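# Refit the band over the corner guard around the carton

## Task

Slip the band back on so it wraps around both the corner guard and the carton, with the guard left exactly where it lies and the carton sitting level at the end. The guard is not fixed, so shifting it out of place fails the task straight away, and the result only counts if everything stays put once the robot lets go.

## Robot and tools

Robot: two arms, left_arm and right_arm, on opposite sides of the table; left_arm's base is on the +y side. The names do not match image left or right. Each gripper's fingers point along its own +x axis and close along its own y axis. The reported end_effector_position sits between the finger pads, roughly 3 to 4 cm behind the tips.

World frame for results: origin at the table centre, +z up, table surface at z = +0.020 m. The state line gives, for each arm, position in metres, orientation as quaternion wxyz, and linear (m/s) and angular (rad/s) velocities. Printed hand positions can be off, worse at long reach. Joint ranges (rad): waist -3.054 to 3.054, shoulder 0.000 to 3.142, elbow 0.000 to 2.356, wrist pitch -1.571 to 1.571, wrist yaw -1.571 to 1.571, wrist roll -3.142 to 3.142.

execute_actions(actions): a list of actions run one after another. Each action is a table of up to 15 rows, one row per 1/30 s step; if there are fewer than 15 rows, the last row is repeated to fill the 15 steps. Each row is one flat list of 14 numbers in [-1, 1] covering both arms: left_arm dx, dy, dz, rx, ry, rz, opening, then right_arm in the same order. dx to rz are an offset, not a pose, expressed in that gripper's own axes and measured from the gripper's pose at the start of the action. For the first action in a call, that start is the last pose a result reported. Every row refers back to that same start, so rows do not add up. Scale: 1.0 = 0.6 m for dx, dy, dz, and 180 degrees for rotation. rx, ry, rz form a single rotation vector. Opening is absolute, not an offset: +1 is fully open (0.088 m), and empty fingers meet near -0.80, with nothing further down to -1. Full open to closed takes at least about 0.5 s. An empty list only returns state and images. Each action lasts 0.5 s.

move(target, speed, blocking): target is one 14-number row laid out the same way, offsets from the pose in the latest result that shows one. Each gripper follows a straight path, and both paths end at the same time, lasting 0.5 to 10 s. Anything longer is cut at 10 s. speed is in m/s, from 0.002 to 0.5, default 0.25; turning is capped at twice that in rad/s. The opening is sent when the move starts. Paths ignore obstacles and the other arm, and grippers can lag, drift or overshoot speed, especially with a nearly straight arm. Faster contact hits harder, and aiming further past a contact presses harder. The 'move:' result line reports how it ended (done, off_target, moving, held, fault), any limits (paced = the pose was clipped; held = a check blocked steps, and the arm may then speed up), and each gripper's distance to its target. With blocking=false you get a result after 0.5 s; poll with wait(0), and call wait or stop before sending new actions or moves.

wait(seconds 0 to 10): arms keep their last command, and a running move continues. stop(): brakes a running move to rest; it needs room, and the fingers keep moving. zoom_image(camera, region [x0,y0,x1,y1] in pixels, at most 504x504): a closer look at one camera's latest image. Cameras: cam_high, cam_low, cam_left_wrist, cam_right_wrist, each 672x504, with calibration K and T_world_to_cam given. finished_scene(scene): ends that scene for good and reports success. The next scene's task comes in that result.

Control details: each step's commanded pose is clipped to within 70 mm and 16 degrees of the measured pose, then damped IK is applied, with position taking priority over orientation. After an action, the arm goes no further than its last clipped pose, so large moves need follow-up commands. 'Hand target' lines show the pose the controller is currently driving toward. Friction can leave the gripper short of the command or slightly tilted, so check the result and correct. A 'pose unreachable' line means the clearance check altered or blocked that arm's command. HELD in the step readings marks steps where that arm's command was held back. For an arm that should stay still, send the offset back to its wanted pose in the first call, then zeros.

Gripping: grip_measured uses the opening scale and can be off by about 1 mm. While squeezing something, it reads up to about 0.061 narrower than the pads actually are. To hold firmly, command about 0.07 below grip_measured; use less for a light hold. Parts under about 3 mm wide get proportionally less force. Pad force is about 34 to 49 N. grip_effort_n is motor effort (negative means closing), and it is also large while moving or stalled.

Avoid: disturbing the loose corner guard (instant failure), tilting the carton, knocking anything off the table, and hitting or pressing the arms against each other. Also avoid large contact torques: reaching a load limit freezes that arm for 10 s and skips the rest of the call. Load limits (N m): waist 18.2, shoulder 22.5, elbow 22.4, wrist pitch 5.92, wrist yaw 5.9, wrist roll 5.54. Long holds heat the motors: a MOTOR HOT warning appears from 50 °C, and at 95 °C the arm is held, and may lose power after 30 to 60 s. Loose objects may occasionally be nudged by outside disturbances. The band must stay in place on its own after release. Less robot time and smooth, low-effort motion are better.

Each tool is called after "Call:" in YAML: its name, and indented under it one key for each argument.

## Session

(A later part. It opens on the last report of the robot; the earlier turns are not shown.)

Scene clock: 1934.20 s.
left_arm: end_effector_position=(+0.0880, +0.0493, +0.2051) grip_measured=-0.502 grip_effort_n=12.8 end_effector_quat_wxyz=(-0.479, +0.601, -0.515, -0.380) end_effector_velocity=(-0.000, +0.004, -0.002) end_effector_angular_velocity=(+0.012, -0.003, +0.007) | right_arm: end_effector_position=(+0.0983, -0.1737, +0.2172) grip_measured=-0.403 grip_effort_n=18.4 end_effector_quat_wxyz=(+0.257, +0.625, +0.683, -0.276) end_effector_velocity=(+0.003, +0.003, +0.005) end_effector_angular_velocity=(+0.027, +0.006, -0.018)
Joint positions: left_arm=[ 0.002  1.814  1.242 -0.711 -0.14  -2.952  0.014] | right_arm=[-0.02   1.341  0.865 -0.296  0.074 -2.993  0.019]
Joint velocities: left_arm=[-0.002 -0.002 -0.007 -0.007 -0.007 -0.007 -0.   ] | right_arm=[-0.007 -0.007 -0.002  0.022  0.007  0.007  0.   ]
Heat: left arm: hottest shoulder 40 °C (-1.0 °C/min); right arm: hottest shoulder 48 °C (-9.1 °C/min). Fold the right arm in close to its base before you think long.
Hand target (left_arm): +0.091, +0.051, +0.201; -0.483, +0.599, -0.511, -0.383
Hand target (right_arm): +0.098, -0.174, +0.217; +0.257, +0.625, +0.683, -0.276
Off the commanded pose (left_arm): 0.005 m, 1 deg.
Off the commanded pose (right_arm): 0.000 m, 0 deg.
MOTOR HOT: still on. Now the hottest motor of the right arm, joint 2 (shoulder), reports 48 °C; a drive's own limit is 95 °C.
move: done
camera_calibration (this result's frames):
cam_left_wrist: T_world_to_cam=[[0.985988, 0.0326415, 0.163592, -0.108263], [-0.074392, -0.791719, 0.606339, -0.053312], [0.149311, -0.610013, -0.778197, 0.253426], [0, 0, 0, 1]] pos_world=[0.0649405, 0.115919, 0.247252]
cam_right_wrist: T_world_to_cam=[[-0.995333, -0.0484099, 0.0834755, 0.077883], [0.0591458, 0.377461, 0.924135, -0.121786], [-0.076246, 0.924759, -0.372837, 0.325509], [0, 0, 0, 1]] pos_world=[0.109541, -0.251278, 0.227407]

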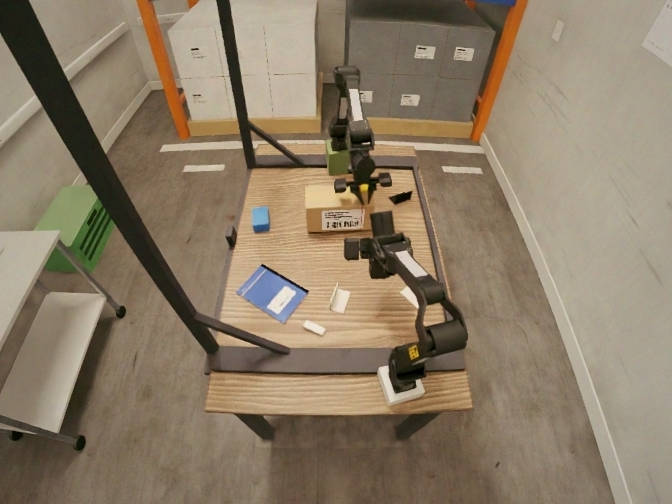

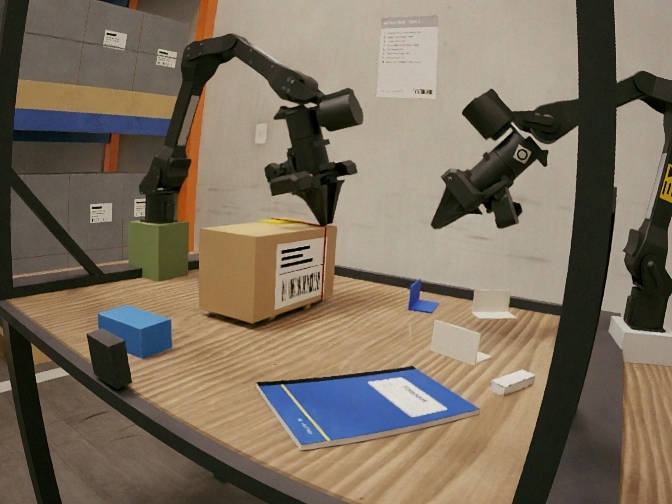

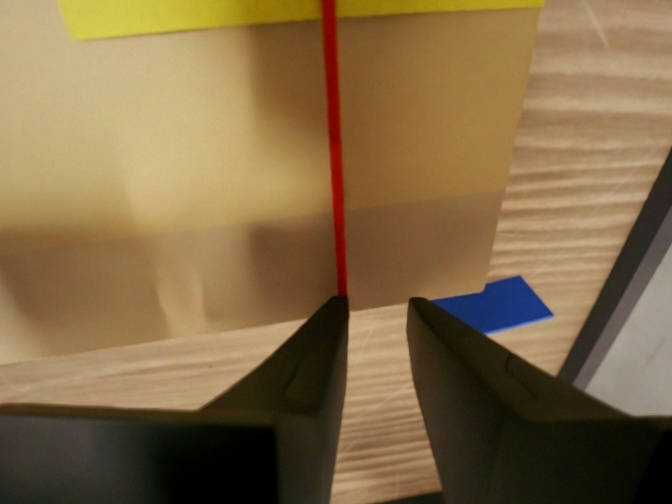

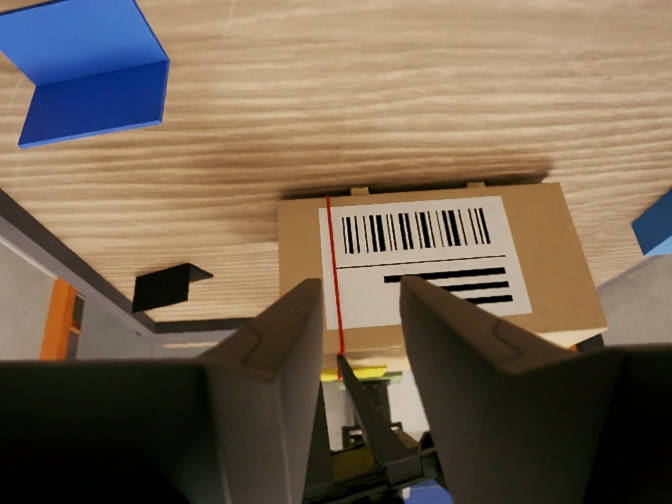

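Call:
move:
  target: [0.006,-0.012,0.002,0,0,0,-0.5, 0,0,0,0,0,0,-0.4]
  speed: 0.02

Call:
zoom_image:
  camera: "cam_right_wrist"
  region: [260, 180, 420, 400]

Scene clock: 1939.77 s.
left_arm: end_effector_position=(+0.0952, +0.0486, +0.2058) grip_measured=-0.502 grip_effort_n=12.8 end_effector_quat_wxyz=(-0.476, +0.605, -0.515, -0.377) end_effector_velocity=(-0.001, +0.005, +0.001) end_effector_angular_velocity=(+0.017, -0.002, +0.007) | right_arm: end_effector_position=(+0.0983, -0.1737, +0.2172) grip_measured=-0.403 grip_effort_n=17.9 end_effector_quat_wxyz=(+0.257, +0.625, +0.683, -0.276) end_effector_velocity=(+0.003, -0.005, -0.005) end_effector_angular_velocity=(-0.024, -0.016, -0.003)
Joint positions: left_arm=[ 0.022  1.814  1.242 -0.7   -0.136 -2.936  0.014] | right_arm=[-0.02   1.341  0.865 -0.296  0.074 -2.993  0.019]
Joint velocities: left_arm=[-0.002 -0.007 -0.002 -0.022 -0.007 -0.007 -0.   ] | right_arm=[-0.002 -0.002 -0.007 -0.022  0.007 -0.007  0.   ]
Heat: left arm: hottest shoulder 40 °C (-1.0 °C/min); right arm: hottest shoulder 48 °C (-8.1 °C/min). Fold the right arm in close to its base before you think long.
Hand target (left_arm): +0.096, +0.050, +0.203; -0.479, +0.601, -0.515, -0.380
Hand target (right_arm): +0.098, -0.174, +0.217; +0.257, +0.625, +0.683, -0.276
Off the commanded pose (left_arm): 0.003 m, 1 deg.
Off the commanded pose (right_arm): 0.000 m, 0 deg.
MOTOR HOT: still on. Now the hottest motor of the right arm, joint 2 (shoulder), reports 48 °C; a drive's own limit is 95 °C.
move: done
camera_calibration (this result's frames):
cam_left_wrist: T_world_to_cam=[[0.98542, 0.0372698, 0.166009, -0.116101], [-0.0734894, -0.786766, 0.612861, -0.0554055], [0.153452, -0.616125, -0.772556, 0.251134], [0, 0, 0, 1]] pos_world=[0.0718, 0.115466, 0.247245]
cam_right_wrist: T_world_to_cam=[[-0.995333, -0.0484099, 0.0834755, 0.077883], [0.0591458, 0.377461, 0.924135, -0.121786], [-0.076246, 0.924759, -0.372837, 0.325509], [0, 0, 0, 1]] pos_world=[0.109541, -0.251278, 0.227407]

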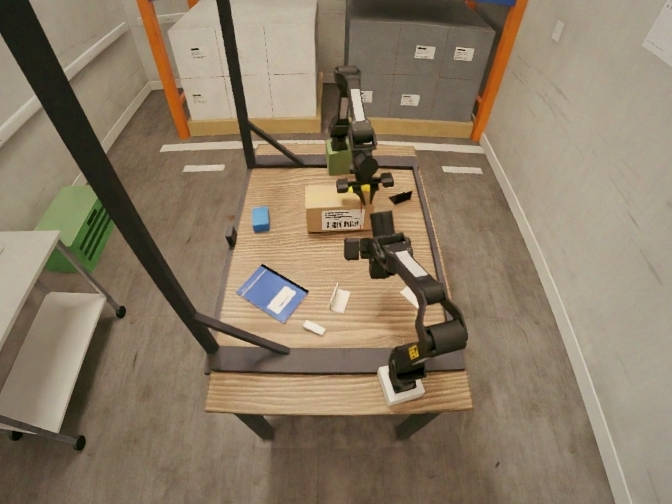

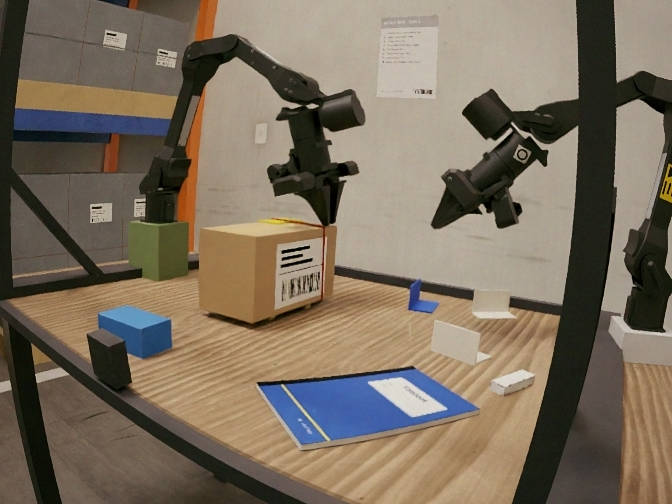

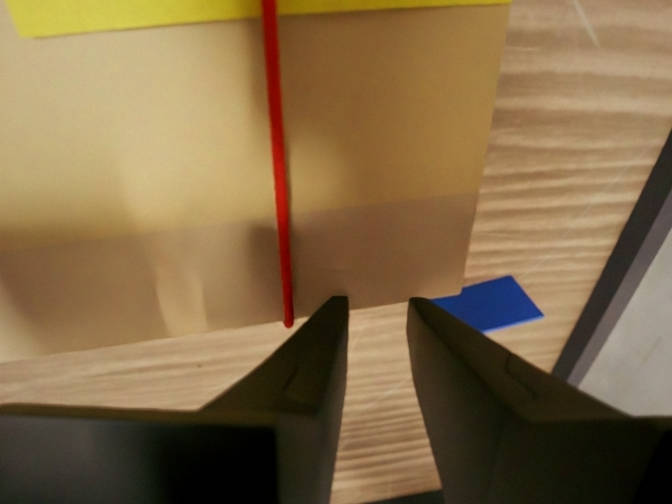

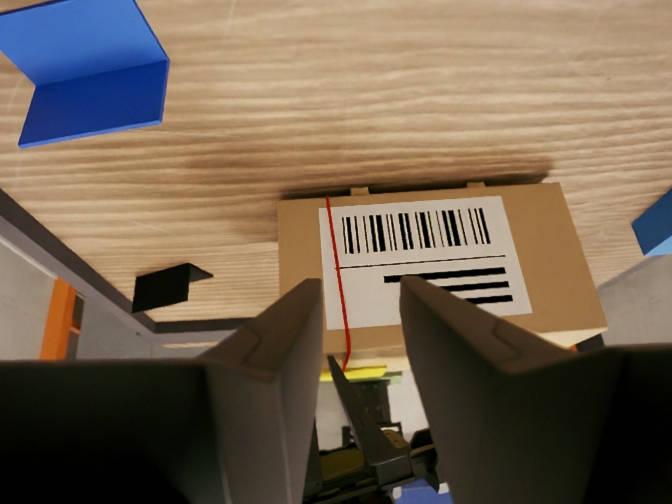

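Region (260, 180, 420, 400) of cam_right_wrist's 672x504 image, scaled by 2.291, with more detail than that image has; it fills the left 367 columns of this view, and the rest is white.

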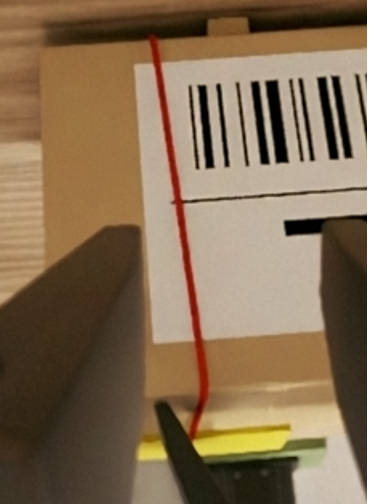

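Call:
zoom_image:
  camera: "cam_low"
  region: [270, 205, 350, 315]

Region (270, 205, 350, 315) of cam_low's 672x504 image, scaled by 4.582, with more detail than that image has; it fills the left 367 columns of this view, and the rest is white.

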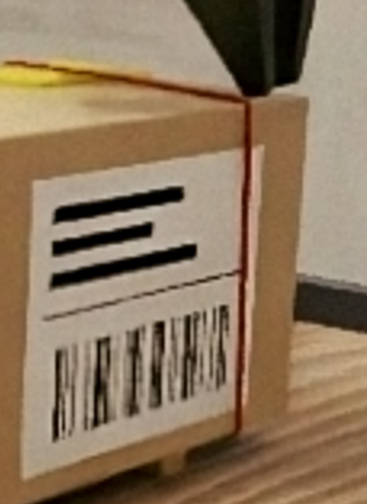

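Call:
execute_actions:
  actions:
    - [[-0.016,0,-0.003,0,0,0,-0.5, 0.1,0,-0.006,0,0,0,-0.5]]
    - [[0,0.024,0,0,0,0,-0.5, 0.1,0,-0.006,0,0,0,-0.5]]
    - [[0,0,0,0,0,0,-0.5, 0.1,0,-0.006,0,0,0,-0.5]]

Scene clock: 1970.03 s.
left_arm: end_effector_position=(+0.0802, +0.0491, +0.2069) grip_measured=-0.502 grip_effort_n=12.8 end_effector_quat_wxyz=(-0.481, +0.598, -0.515, -0.381) end_effector_velocity=(-0.002, -0.001, -0.001) end_effector_angular_velocity=(+0.001, +0.001, -0.025) | right_arm: end_effector_position=(+0.0807, -0.0477, +0.1130) grip_measured=-0.497 grip_effort_n=-16.0 end_effector_quat_wxyz=(+0.248, +0.630, +0.685, -0.270) end_effector_velocity=(-0.002, +0.012, +0.017) end_effector_angular_velocity=(+0.042, -0.003, +0.018)
Joint positions: left_arm=[-0.019  1.814  1.251 -0.731 -0.143 -2.97   0.014] | right_arm=[-0.046  1.988  1.104  0.135  0.061 -3.007  0.015]
Joint velocities: left_arm=[-0.002  0.002 -0.002  0.007  0.007  0.022  0.   ] | right_arm=[-0.002 -0.007  0.042 -0.007 -0.007 -0.022 -0.   ]
Heat: left arm: hottest shoulder 40 °C (+0.0 °C/min); right arm: hottest shoulder 46 °C (-4.0 °C/min).
Hand target (left_arm): +0.080, +0.049, +0.207; -0.481, +0.598, -0.515, -0.381
Hand target (right_arm): +0.081, -0.045, +0.107; +0.252, +0.628, +0.684, -0.272
Off the commanded pose (left_arm): 0.000 m, 0 deg.
Off the commanded pose (right_arm): 0.007 m, 1 deg.
MOTOR HOT: cleared. Now the hottest motor of the right arm, joint 2 (shoulder), reports 46 °C.
Step readings (end_effector_position; steps 1 to 15: 1st action; 16 to 30: 2nd action; 31 to 45: 3rd action):
0: left_arm (+0.0953, +0.0486, +0.2058) | right_arm (+0.0983, -0.1737, +0.2172)
1: left_arm (+0.0953, +0.0489, +0.2059) | right_arm (+0.0978, -0.1704, +0.2144)
2: left_arm (+0.0949, +0.0501, +0.2061) | right_arm (+0.0963, -0.1602, +0.2143)
4: left_arm (+0.0945, +0.0516, +0.2063) | right_arm (+0.0946, -0.1460, +0.2019)
8: left_arm (+0.0939, +0.0517, +0.2072) | right_arm (+0.0940, -0.1389, +0.1766)
15: left_arm (+0.0938, +0.0519, +0.2074) | right_arm (+0.0928, -0.1328, +0.1802)
16: left_arm (+0.0935, +0.0518, +0.2075) | right_arm (+0.0922, -0.1299, +0.1763)
17: left_arm (+0.0913, +0.0513, +0.2075) | right_arm (+0.0906, -0.1198, +0.1757)
19: left_arm (+0.0850, +0.0498, +0.2073) | right_arm (+0.0887, -0.1048, +0.1635)
23: left_arm (+0.0800, +0.0489, +0.2071) | right_arm (+0.0887, -0.0998, +0.1385)
30: left_arm (+0.0802, +0.0491, +0.2069) | right_arm (+0.0868, -0.0907, +0.1457)
31: left_arm (+0.0802, +0.0491, +0.2069) | right_arm (+0.0864, -0.0880, +0.1418)
32: left_arm (+0.0802, +0.0491, +0.2069) | right_arm (+0.0847, -0.0780, +0.1411)
34: left_arm (+0.0802, +0.0491, +0.2069) | right_arm (+0.0825, -0.0619, +0.1303)
38: left_arm (+0.0802, +0.0491, +0.2069) | right_arm (+0.0825, -0.0565, +0.1072)
45: end_effector_position above
camera_calibration (this result's frames):
cam_left_wrist: T_world_to_cam=[[0.986489, 0.0278379, 0.161447, -0.1002], [-0.0758258, -0.795972, 0.600566, -0.0535867], [0.145226, -0.604693, -0.783106, 0.256899], [0, 0, 0, 1]] pos_world=[0.057475, 0.115481, 0.249538]
cam_right_wrist: T_world_to_cam=[[-0.995291, -0.0437082, 0.0865128, 0.0750343], [0.0653981, 0.355955, 0.932212, -0.0744311], [-0.0715399, 0.93348, -0.35142, 0.166353], [0, 0, 0, 1]] pos_world=[0.0914496, -0.125514, 0.121354]

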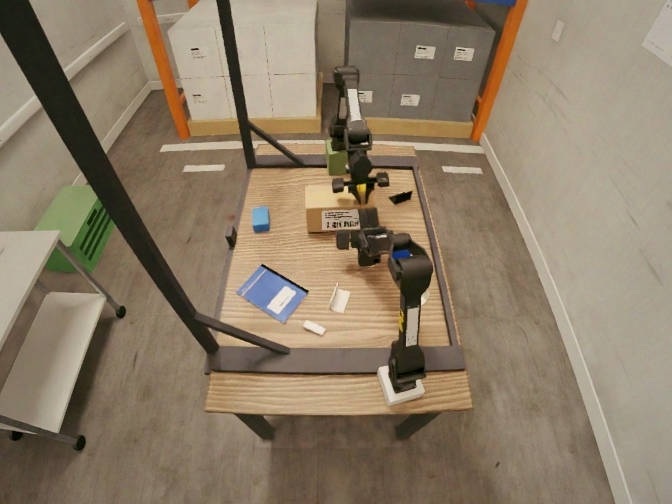

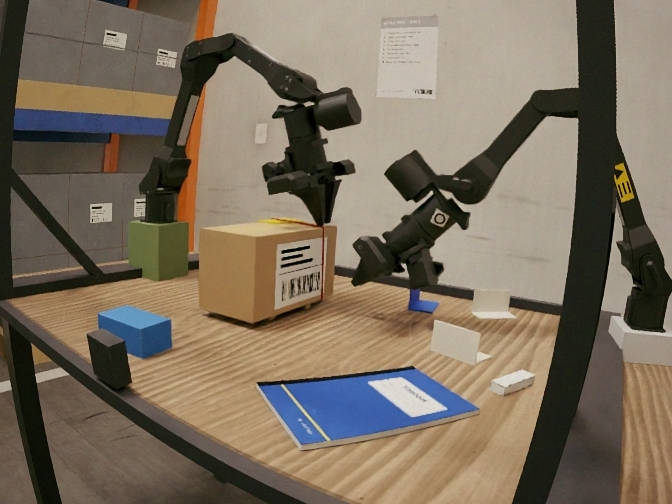

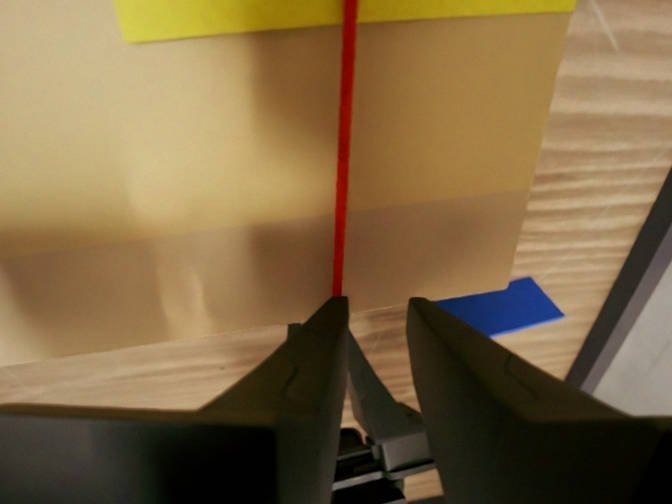

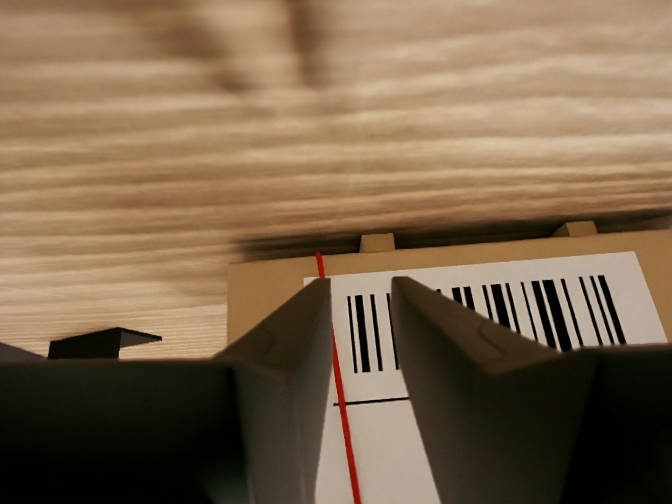

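Call:
execute_actions:
  actions:
    - [[-0.003,0.007,0,0,0,0,-0.5, 0,0,0,0,0,0,-0.5]]
    - [[0,0,0,0,0,0,-0.5, 0,0,0,0,0,0,-0.5]]

Scene clock: 1974.43 s.
left_arm: end_effector_position=(+0.0766, +0.0490, +0.2067) grip_measured=-0.502 grip_effort_n=12.8 end_effector_quat_wxyz=(-0.481, +0.597, -0.516, -0.381) end_effector_velocity=(+0.002, -0.002, +0.002) end_effector_angular_velocity=(-0.020, -0.012, -0.003) | right_arm: end_effector_position=(+0.0806, -0.0475, +0.1131) grip_measured=-0.497 grip_effort_n=-16.0 end_effector_quat_wxyz=(+0.248, +0.630, +0.685, -0.270) end_effector_velocity=(-0.002, -0.002, -0.001) end_effector_angular_velocity=(-0.011, +0.019, +0.009)
Joint positions: left_arm=[-0.029  1.814  1.251 -0.734 -0.144 -2.977  0.014] | right_arm=[-0.046  1.988  1.105  0.135  0.061 -3.007  0.015]
Joint velocities: left_arm=[ 0.002 -0.007 -0.007  0.022 -0.007  0.007 -0.   ] | right_arm=[-0.002 -0.002 -0.002 -0.007 -0.022  0.007  0.   ]
Heat: left arm: hottest shoulder 40 °C (+0.0 °C/min); right arm: hottest shoulder 47 °C (-3.0 °C/min).
Hand target (left_arm): +0.077, +0.049, +0.207; -0.481, +0.597, -0.516, -0.381
Hand target (right_arm): +0.081, -0.047, +0.113; +0.248, +0.630, +0.685, -0.270
Off the commanded pose (left_arm): 0.000 m, 0 deg.
Off the commanded pose (right_arm): 0.000 m, 0 deg.
Step readings (end_effector_position; steps 1 to 15: 1st action; 16 to 30: 2nd action):
0: left_arm (+0.0802, +0.0491, +0.2069) | right_arm (+0.0806, -0.0475, +0.1131)
1: left_arm (+0.0800, +0.0491, +0.2069) | right_arm (+0.0806, -0.0475, +0.1131)
2: left_arm (+0.0794, +0.0491, +0.2069) | right_arm (+0.0806, -0.0475, +0.1131)
4: left_arm (+0.0778, +0.0490, +0.2068) | right_arm (+0.0806, -0.0475, +0.1131)
8: left_arm (+0.0765, +0.0489, +0.2067) | right_arm (+0.0806, -0.0475, +0.1131)
15: left_arm (+0.0766, +0.0490, +0.2067) | right_arm (+0.0806, -0.0475, +0.1131)
16: left_arm (+0.0766, +0.0490, +0.2067) | right_arm (+0.0806, -0.0475, +0.1131)
17: left_arm (+0.0766, +0.0490, +0.2067) | right_arm (+0.0806, -0.0475, +0.1131)
19: left_arm (+0.0766, +0.0490, +0.2067) | right_arm (+0.0806, -0.0475, +0.1131)
23: left_arm (+0.0766, +0.0490, +0.2067) | right_arm (+0.0806, -0.0475, +0.1131)
30: end_effector_position above
camera_calibration (this result's frames):
cam_left_wrist: T_world_to_cam=[[0.986831, 0.0243746, 0.15991, -0.0961599], [-0.0774611, -0.796651, 0.599456, -0.0534727], [0.142004, -0.603948, -0.784271, 0.257686], [0, 0, 0, 1]] pos_world=[0.0541591, 0.115374, 0.249527]
cam_right_wrist: T_world_to_cam=[[-0.995285, -0.0437405, 0.0865709, 0.0749858], [0.0654678, 0.355606, 0.93234, -0.0746277], [-0.0715662, 0.933612, -0.351066, 0.166164], [0, 0, 0, 1]] pos_world=[0.0914097, -0.125315, 0.121421]

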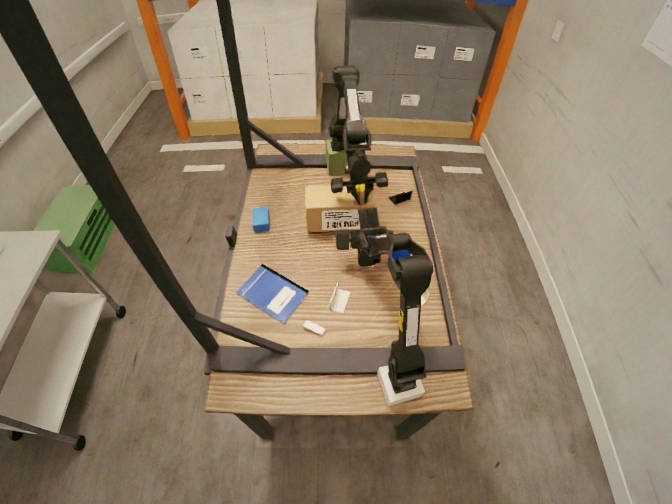

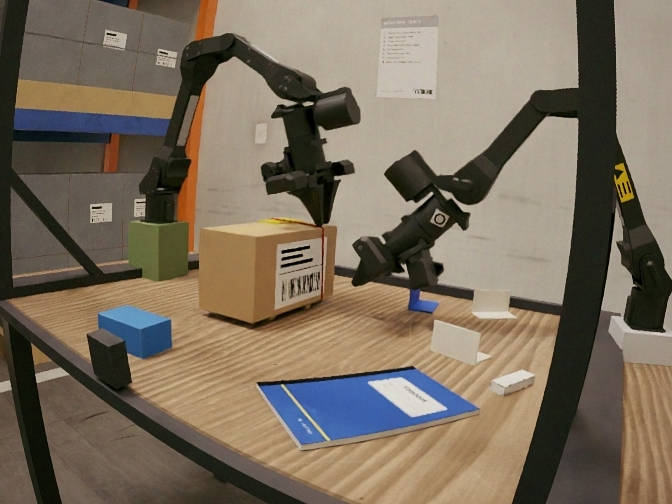

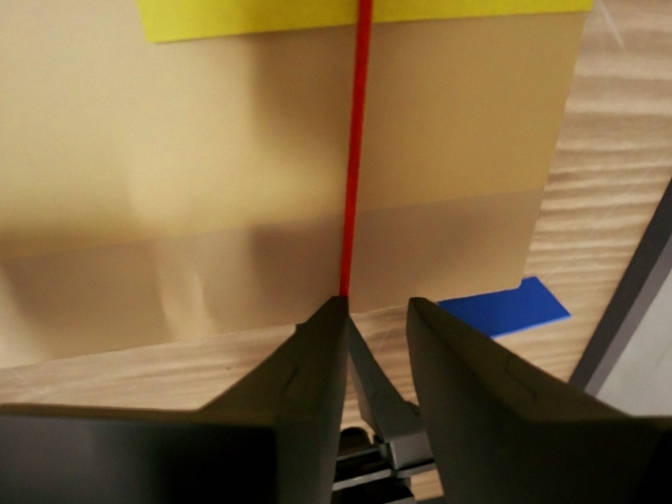

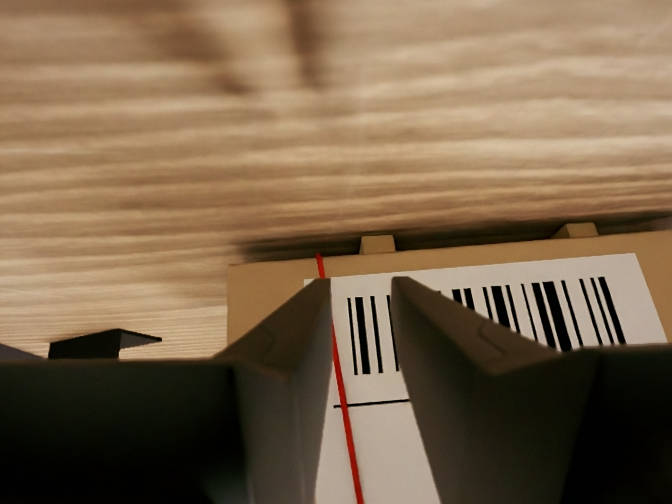

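Call:
execute_actions:
  actions:
    - [[-0.028,0,-0.002,0,0,0,-0.5, 0,0,0,0,0,0,-0.5]]
    - [[0,0,0,0,0,0,-0.5, 0,0,0,0,0,0,-0.5]]

Call:
zoom_image:
  camera: "cam_low"
  region: [270, 205, 350, 315]

Scene clock: 1980.77 s.
left_arm: end_effector_position=(+0.0739, +0.0539, +0.2162) grip_measured=-0.502 grip_effort_n=12.8 end_effector_quat_wxyz=(-0.487, +0.591, -0.514, -0.386) end_effector_velocity=(-0.000, +0.003, +0.000) end_effector_angular_velocity=(+0.007, -0.004, +0.006) | right_arm: end_effector_position=(+0.0806, -0.0475, +0.1131) grip_measured=-0.497 grip_effort_n=-16.0 end_effector_quat_wxyz=(+0.248, +0.630, +0.685, -0.270) end_effector_velocity=(+0.002, +0.002, +0.003) end_effector_angular_velocity=(+0.013, -0.009, +0.013)
Joint positions: left_arm=[-0.034  1.797  1.274 -0.792 -0.144 -2.978  0.014] | right_arm=[-0.046  1.988  1.105  0.135  0.061 -3.007  0.015]
Joint velocities: left_arm=[-0.002 -0.007 -0.007 -0.007 -0.007 -0.007 -0.   ] | right_arm=[-0.007 -0.002  0.002  0.007 -0.007 -0.022 -0.   ]
Heat: left arm: hottest shoulder 40 °C (+0.0 °C/min); right arm: hottest shoulder 48 °C (-1.0 °C/min).
Hand target (left_arm): +0.074, +0.054, +0.216; -0.487, +0.591, -0.514, -0.386
Hand target (right_arm): +0.081, -0.047, +0.113; +0.248, +0.630, +0.685, -0.270
Off the commanded pose (left_arm): 0.000 m, 0 deg.
Off the commanded pose (right_arm): 0.000 m, 0 deg.
Step readings (end_effector_position; steps 1 to 15: 1st action; 16 to 30: 2nd action):
0: left_arm (+0.0766, +0.0490, +0.2067) | right_arm (+0.0806, -0.0475, +0.1131)
1: left_arm (+0.0764, +0.0495, +0.2074) | right_arm (+0.0806, -0.0475, +0.1131)
2: left_arm (+0.0760, +0.0514, +0.2083) | right_arm (+0.0806, -0.0475, +0.1131)
4: left_arm (+0.0748, +0.0539, +0.2104) | right_arm (+0.0806, -0.0475, +0.1131)
8: left_arm (+0.0741, +0.0535, +0.2155) | right_arm (+0.0806, -0.0475, +0.1131)
15: left_arm (+0.0739, +0.0539, +0.2162) | right_arm (+0.0806, -0.0475, +0.1131)
16: left_arm (+0.0739, +0.0539, +0.2162) | right_arm (+0.0806, -0.0475, +0.1131)
17: left_arm (+0.0739, +0.0539, +0.2162) | right_arm (+0.0806, -0.0475, +0.1131)
19: left_arm (+0.0739, +0.0539, +0.2162) | right_arm (+0.0806, -0.0475, +0.1131)
23: left_arm (+0.0739, +0.0539, +0.2162) | right_arm (+0.0806, -0.0475, +0.1131)
30: end_effector_position above
camera_calibration (this result's frames):
cam_left_wrist: T_world_to_cam=[[0.987348, 0.0179488, 0.157549, -0.0943698], [-0.0786311, -0.807389, 0.584756, -0.0516095], [0.137699, -0.589746, -0.795763, 0.270518], [0, 0, 0, 1]] pos_world=[0.0518677, 0.119562, 0.260315]
cam_right_wrist: T_world_to_cam=[[-0.995285, -0.0437405, 0.0865709, 0.0749858], [0.0654678, 0.355606, 0.93234, -0.0746277], [-0.0715662, 0.933612, -0.351066, 0.166164], [0, 0, 0, 1]] pos_world=[0.0914097, -0.125315, 0.121421]

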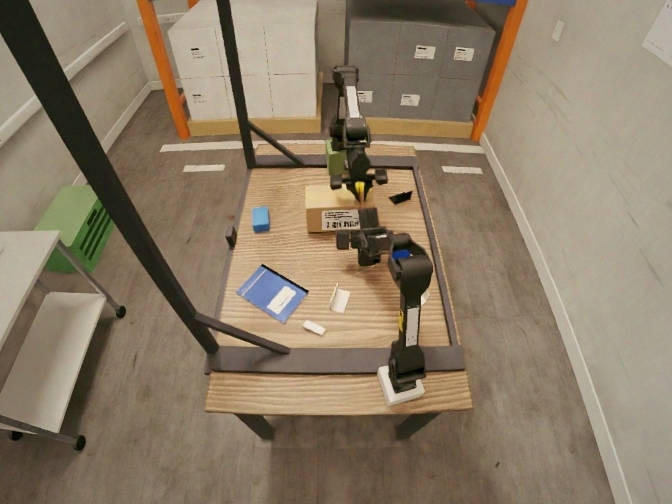

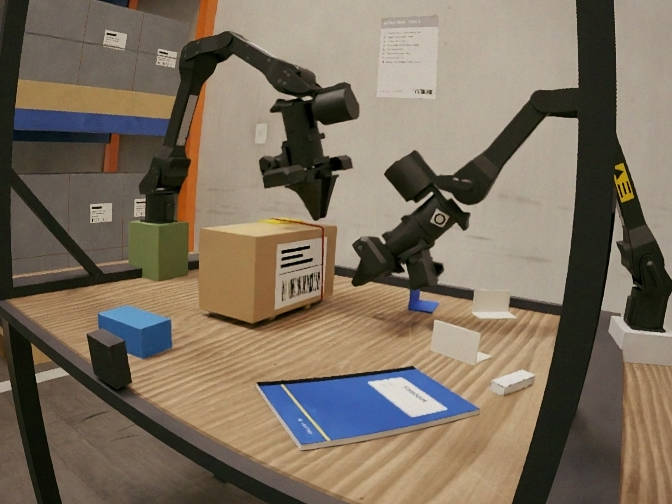

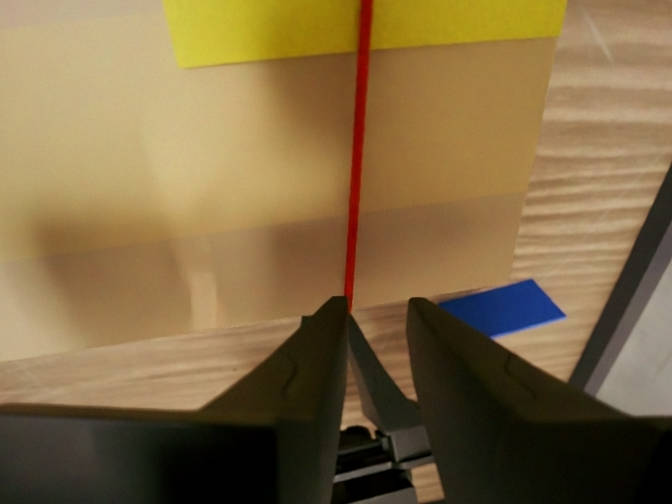

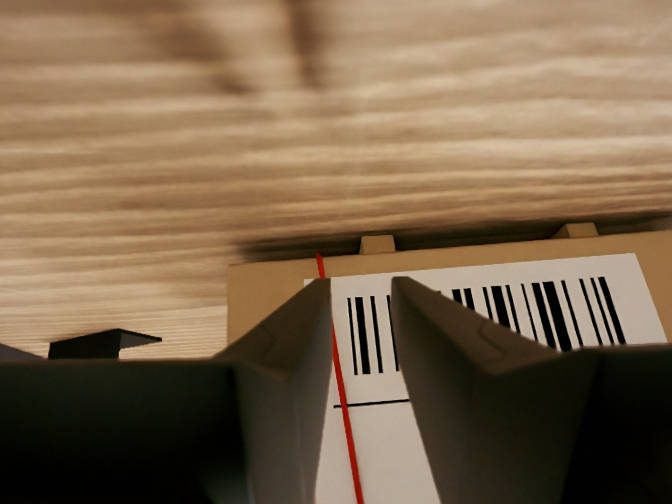

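Region (270, 205, 350, 315) of cam_low's 672x504 image, scaled by 4.582, with more detail than that image has; it fills the left 367 columns of this view, and the rest is white.

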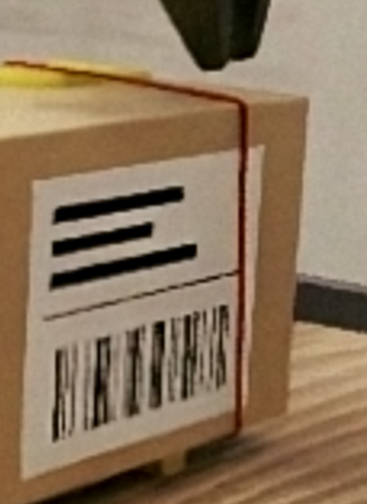

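Call:
execute_actions:
  actions:
    - [[-0.002,0.010,0,0,0,0,-0.5, 0,0,0,0,0,0,-0.5]]
    - [[0.025,0.004,-0.003,0,-0.005,0,-0.5, 0,0,0,0,0,0,-0.5]]
    - [[0,0,0,0,0,0,-0.5, 0,0,0,0,0,0,-0.5]]

Scene clock: 1988.80 s.
left_arm: end_effector_position=(+0.0687, +0.0483, +0.2070) grip_measured=-0.502 grip_effort_n=12.8 end_effector_quat_wxyz=(-0.487, +0.589, -0.516, -0.387) end_effector_velocity=(+0.002, -0.000, -0.001) end_effector_angular_velocity=(-0.000, -0.009, -0.003) | right_arm: end_effector_position=(+0.0806, -0.0475, +0.1131) grip_measured=-0.497 grip_effort_n=-16.5 end_effector_quat_wxyz=(+0.248, +0.630, +0.685, -0.270) end_effector_velocity=(-0.002, -0.001, -0.000) end_effector_angular_velocity=(+0.001, -0.001, +0.029)
Joint positions: left_arm=[-0.05   1.827  1.274 -0.766 -0.144 -2.99   0.014] | right_arm=[-0.046  1.988  1.105  0.135  0.061 -3.007  0.015]
Joint velocities: left_arm=[ 0.002  0.002 -0.002  0.007 -0.007  0.007 -0.   ] | right_arm=[-0.002 -0.002 -0.007  0.007 -0.022 -0.022  0.   ]
Heat: left arm: hottest shoulder 40 °C (+0.0 °C/min); right arm: hottest shoulder 50 °C (+2.0 °C/min). Fold the right arm in close to its base before you think long.
Hand target (left_arm): +0.069, +0.048, +0.207; -0.487, +0.589, -0.516, -0.387
Hand target (right_arm): +0.081, -0.047, +0.113; +0.248, +0.630, +0.685, -0.270
Off the commanded pose (left_arm): 0.000 m, 0 deg.
Off the commanded pose (right_arm): 0.000 m, 0 deg.
MOTOR HOT: a motor of the right arm reached 50 °C. Now the hottest motor of the right arm, joint 2 (shoulder), reports 50 °C. The temperature limit of the motors' drives, at which the controller stops that arm, is 95 °C. To cool a motor, set the load down, stop pushing, or move to a pose that needs little force.
Step readings (end_effector_position; steps 1 to 15: 1st action; 16 to 30: 2nd action; 31 to 45: 3rd action):
0: left_arm (+0.0739, +0.0539, +0.2162) | right_arm (+0.0806, -0.0475, +0.1131)
1: left_arm (+0.0738, +0.0539, +0.2162) | right_arm (+0.0806, -0.0475, +0.1131)
2: left_arm (+0.0729, +0.0537, +0.2162) | right_arm (+0.0806, -0.0475, +0.1131)
4: left_arm (+0.0704, +0.0533, +0.2162) | right_arm (+0.0806, -0.0475, +0.1131)
8: left_arm (+0.0683, +0.0529, +0.2162) | right_arm (+0.0806, -0.0475, +0.1131)
15: left_arm (+0.0683, +0.0530, +0.2162) | right_arm (+0.0806, -0.0475, +0.1131)
16: left_arm (+0.0683, +0.0529, +0.2156) | right_arm (+0.0806, -0.0475, +0.1131)
17: left_arm (+0.0684, +0.0515, +0.2147) | right_arm (+0.0806, -0.0475, +0.1131)
19: left_arm (+0.0686, +0.0493, +0.2118) | right_arm (+0.0806, -0.0475, +0.1131)
23: left_arm (+0.0687, +0.0487, +0.2071) | right_arm (+0.0806, -0.0475, +0.1131)
30: left_arm (+0.0687, +0.0483, +0.2070) | right_arm (+0.0806, -0.0475, +0.1131)
31: left_arm (+0.0687, +0.0483, +0.2070) | right_arm (+0.0806, -0.0475, +0.1131)
32: left_arm (+0.0687, +0.0483, +0.2070) | right_arm (+0.0806, -0.0475, +0.1131)
34: left_arm (+0.0687, +0.0483, +0.2070) | right_arm (+0.0806, -0.0475, +0.1131)
38: left_arm (+0.0687, +0.0483, +0.2070) | right_arm (+0.0806, -0.0475, +0.1131)
45: end_effector_position above
camera_calibration (this result's frames):
cam_left_wrist: T_world_to_cam=[[0.987903, 0.0137891, 0.154456, -0.0868893], [-0.0799601, -0.808115, 0.583572, -0.0507337], [0.132865, -0.588863, -0.797237, 0.261172], [0, 0, 0, 1]] pos_world=[0.047081, 0.113994, 0.251243]
cam_right_wrist: T_world_to_cam=[[-0.995285, -0.0437405, 0.0865709, 0.0749858], [0.0654678, 0.355606, 0.93234, -0.0746277], [-0.0715662, 0.933612, -0.351066, 0.166164], [0, 0, 0, 1]] pos_world=[0.0914097, -0.125315, 0.121421]

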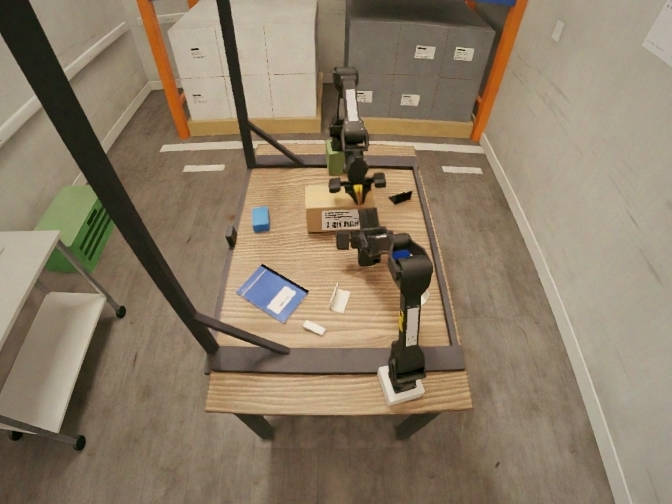

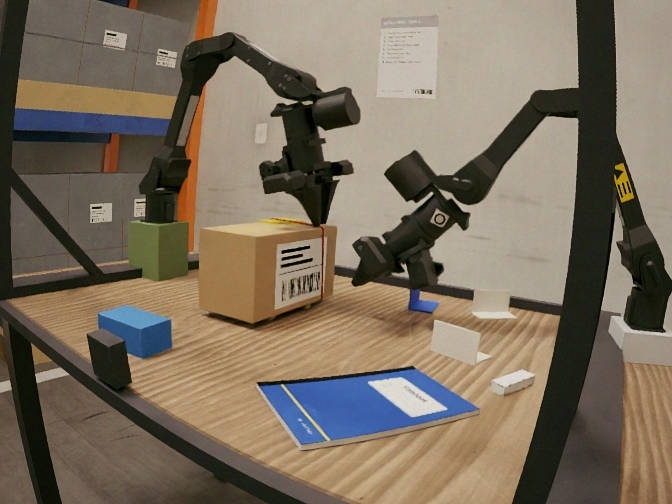

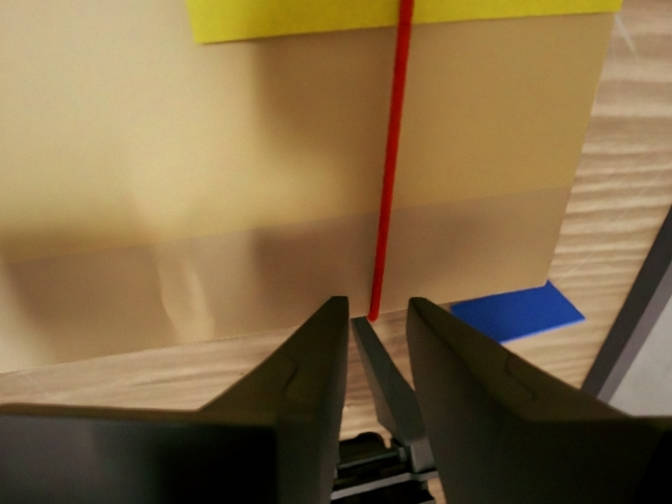

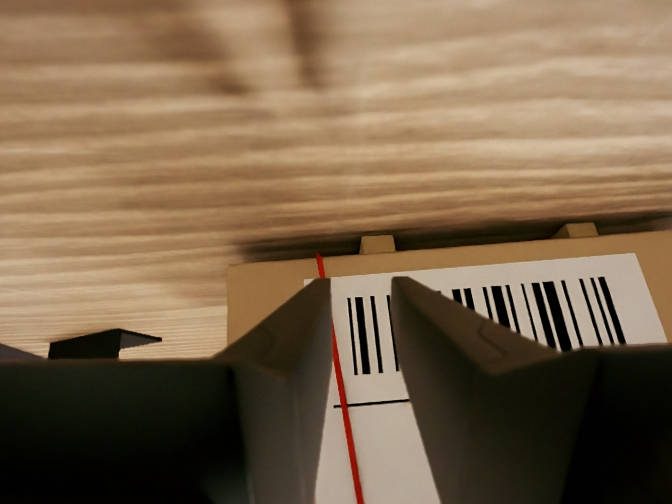

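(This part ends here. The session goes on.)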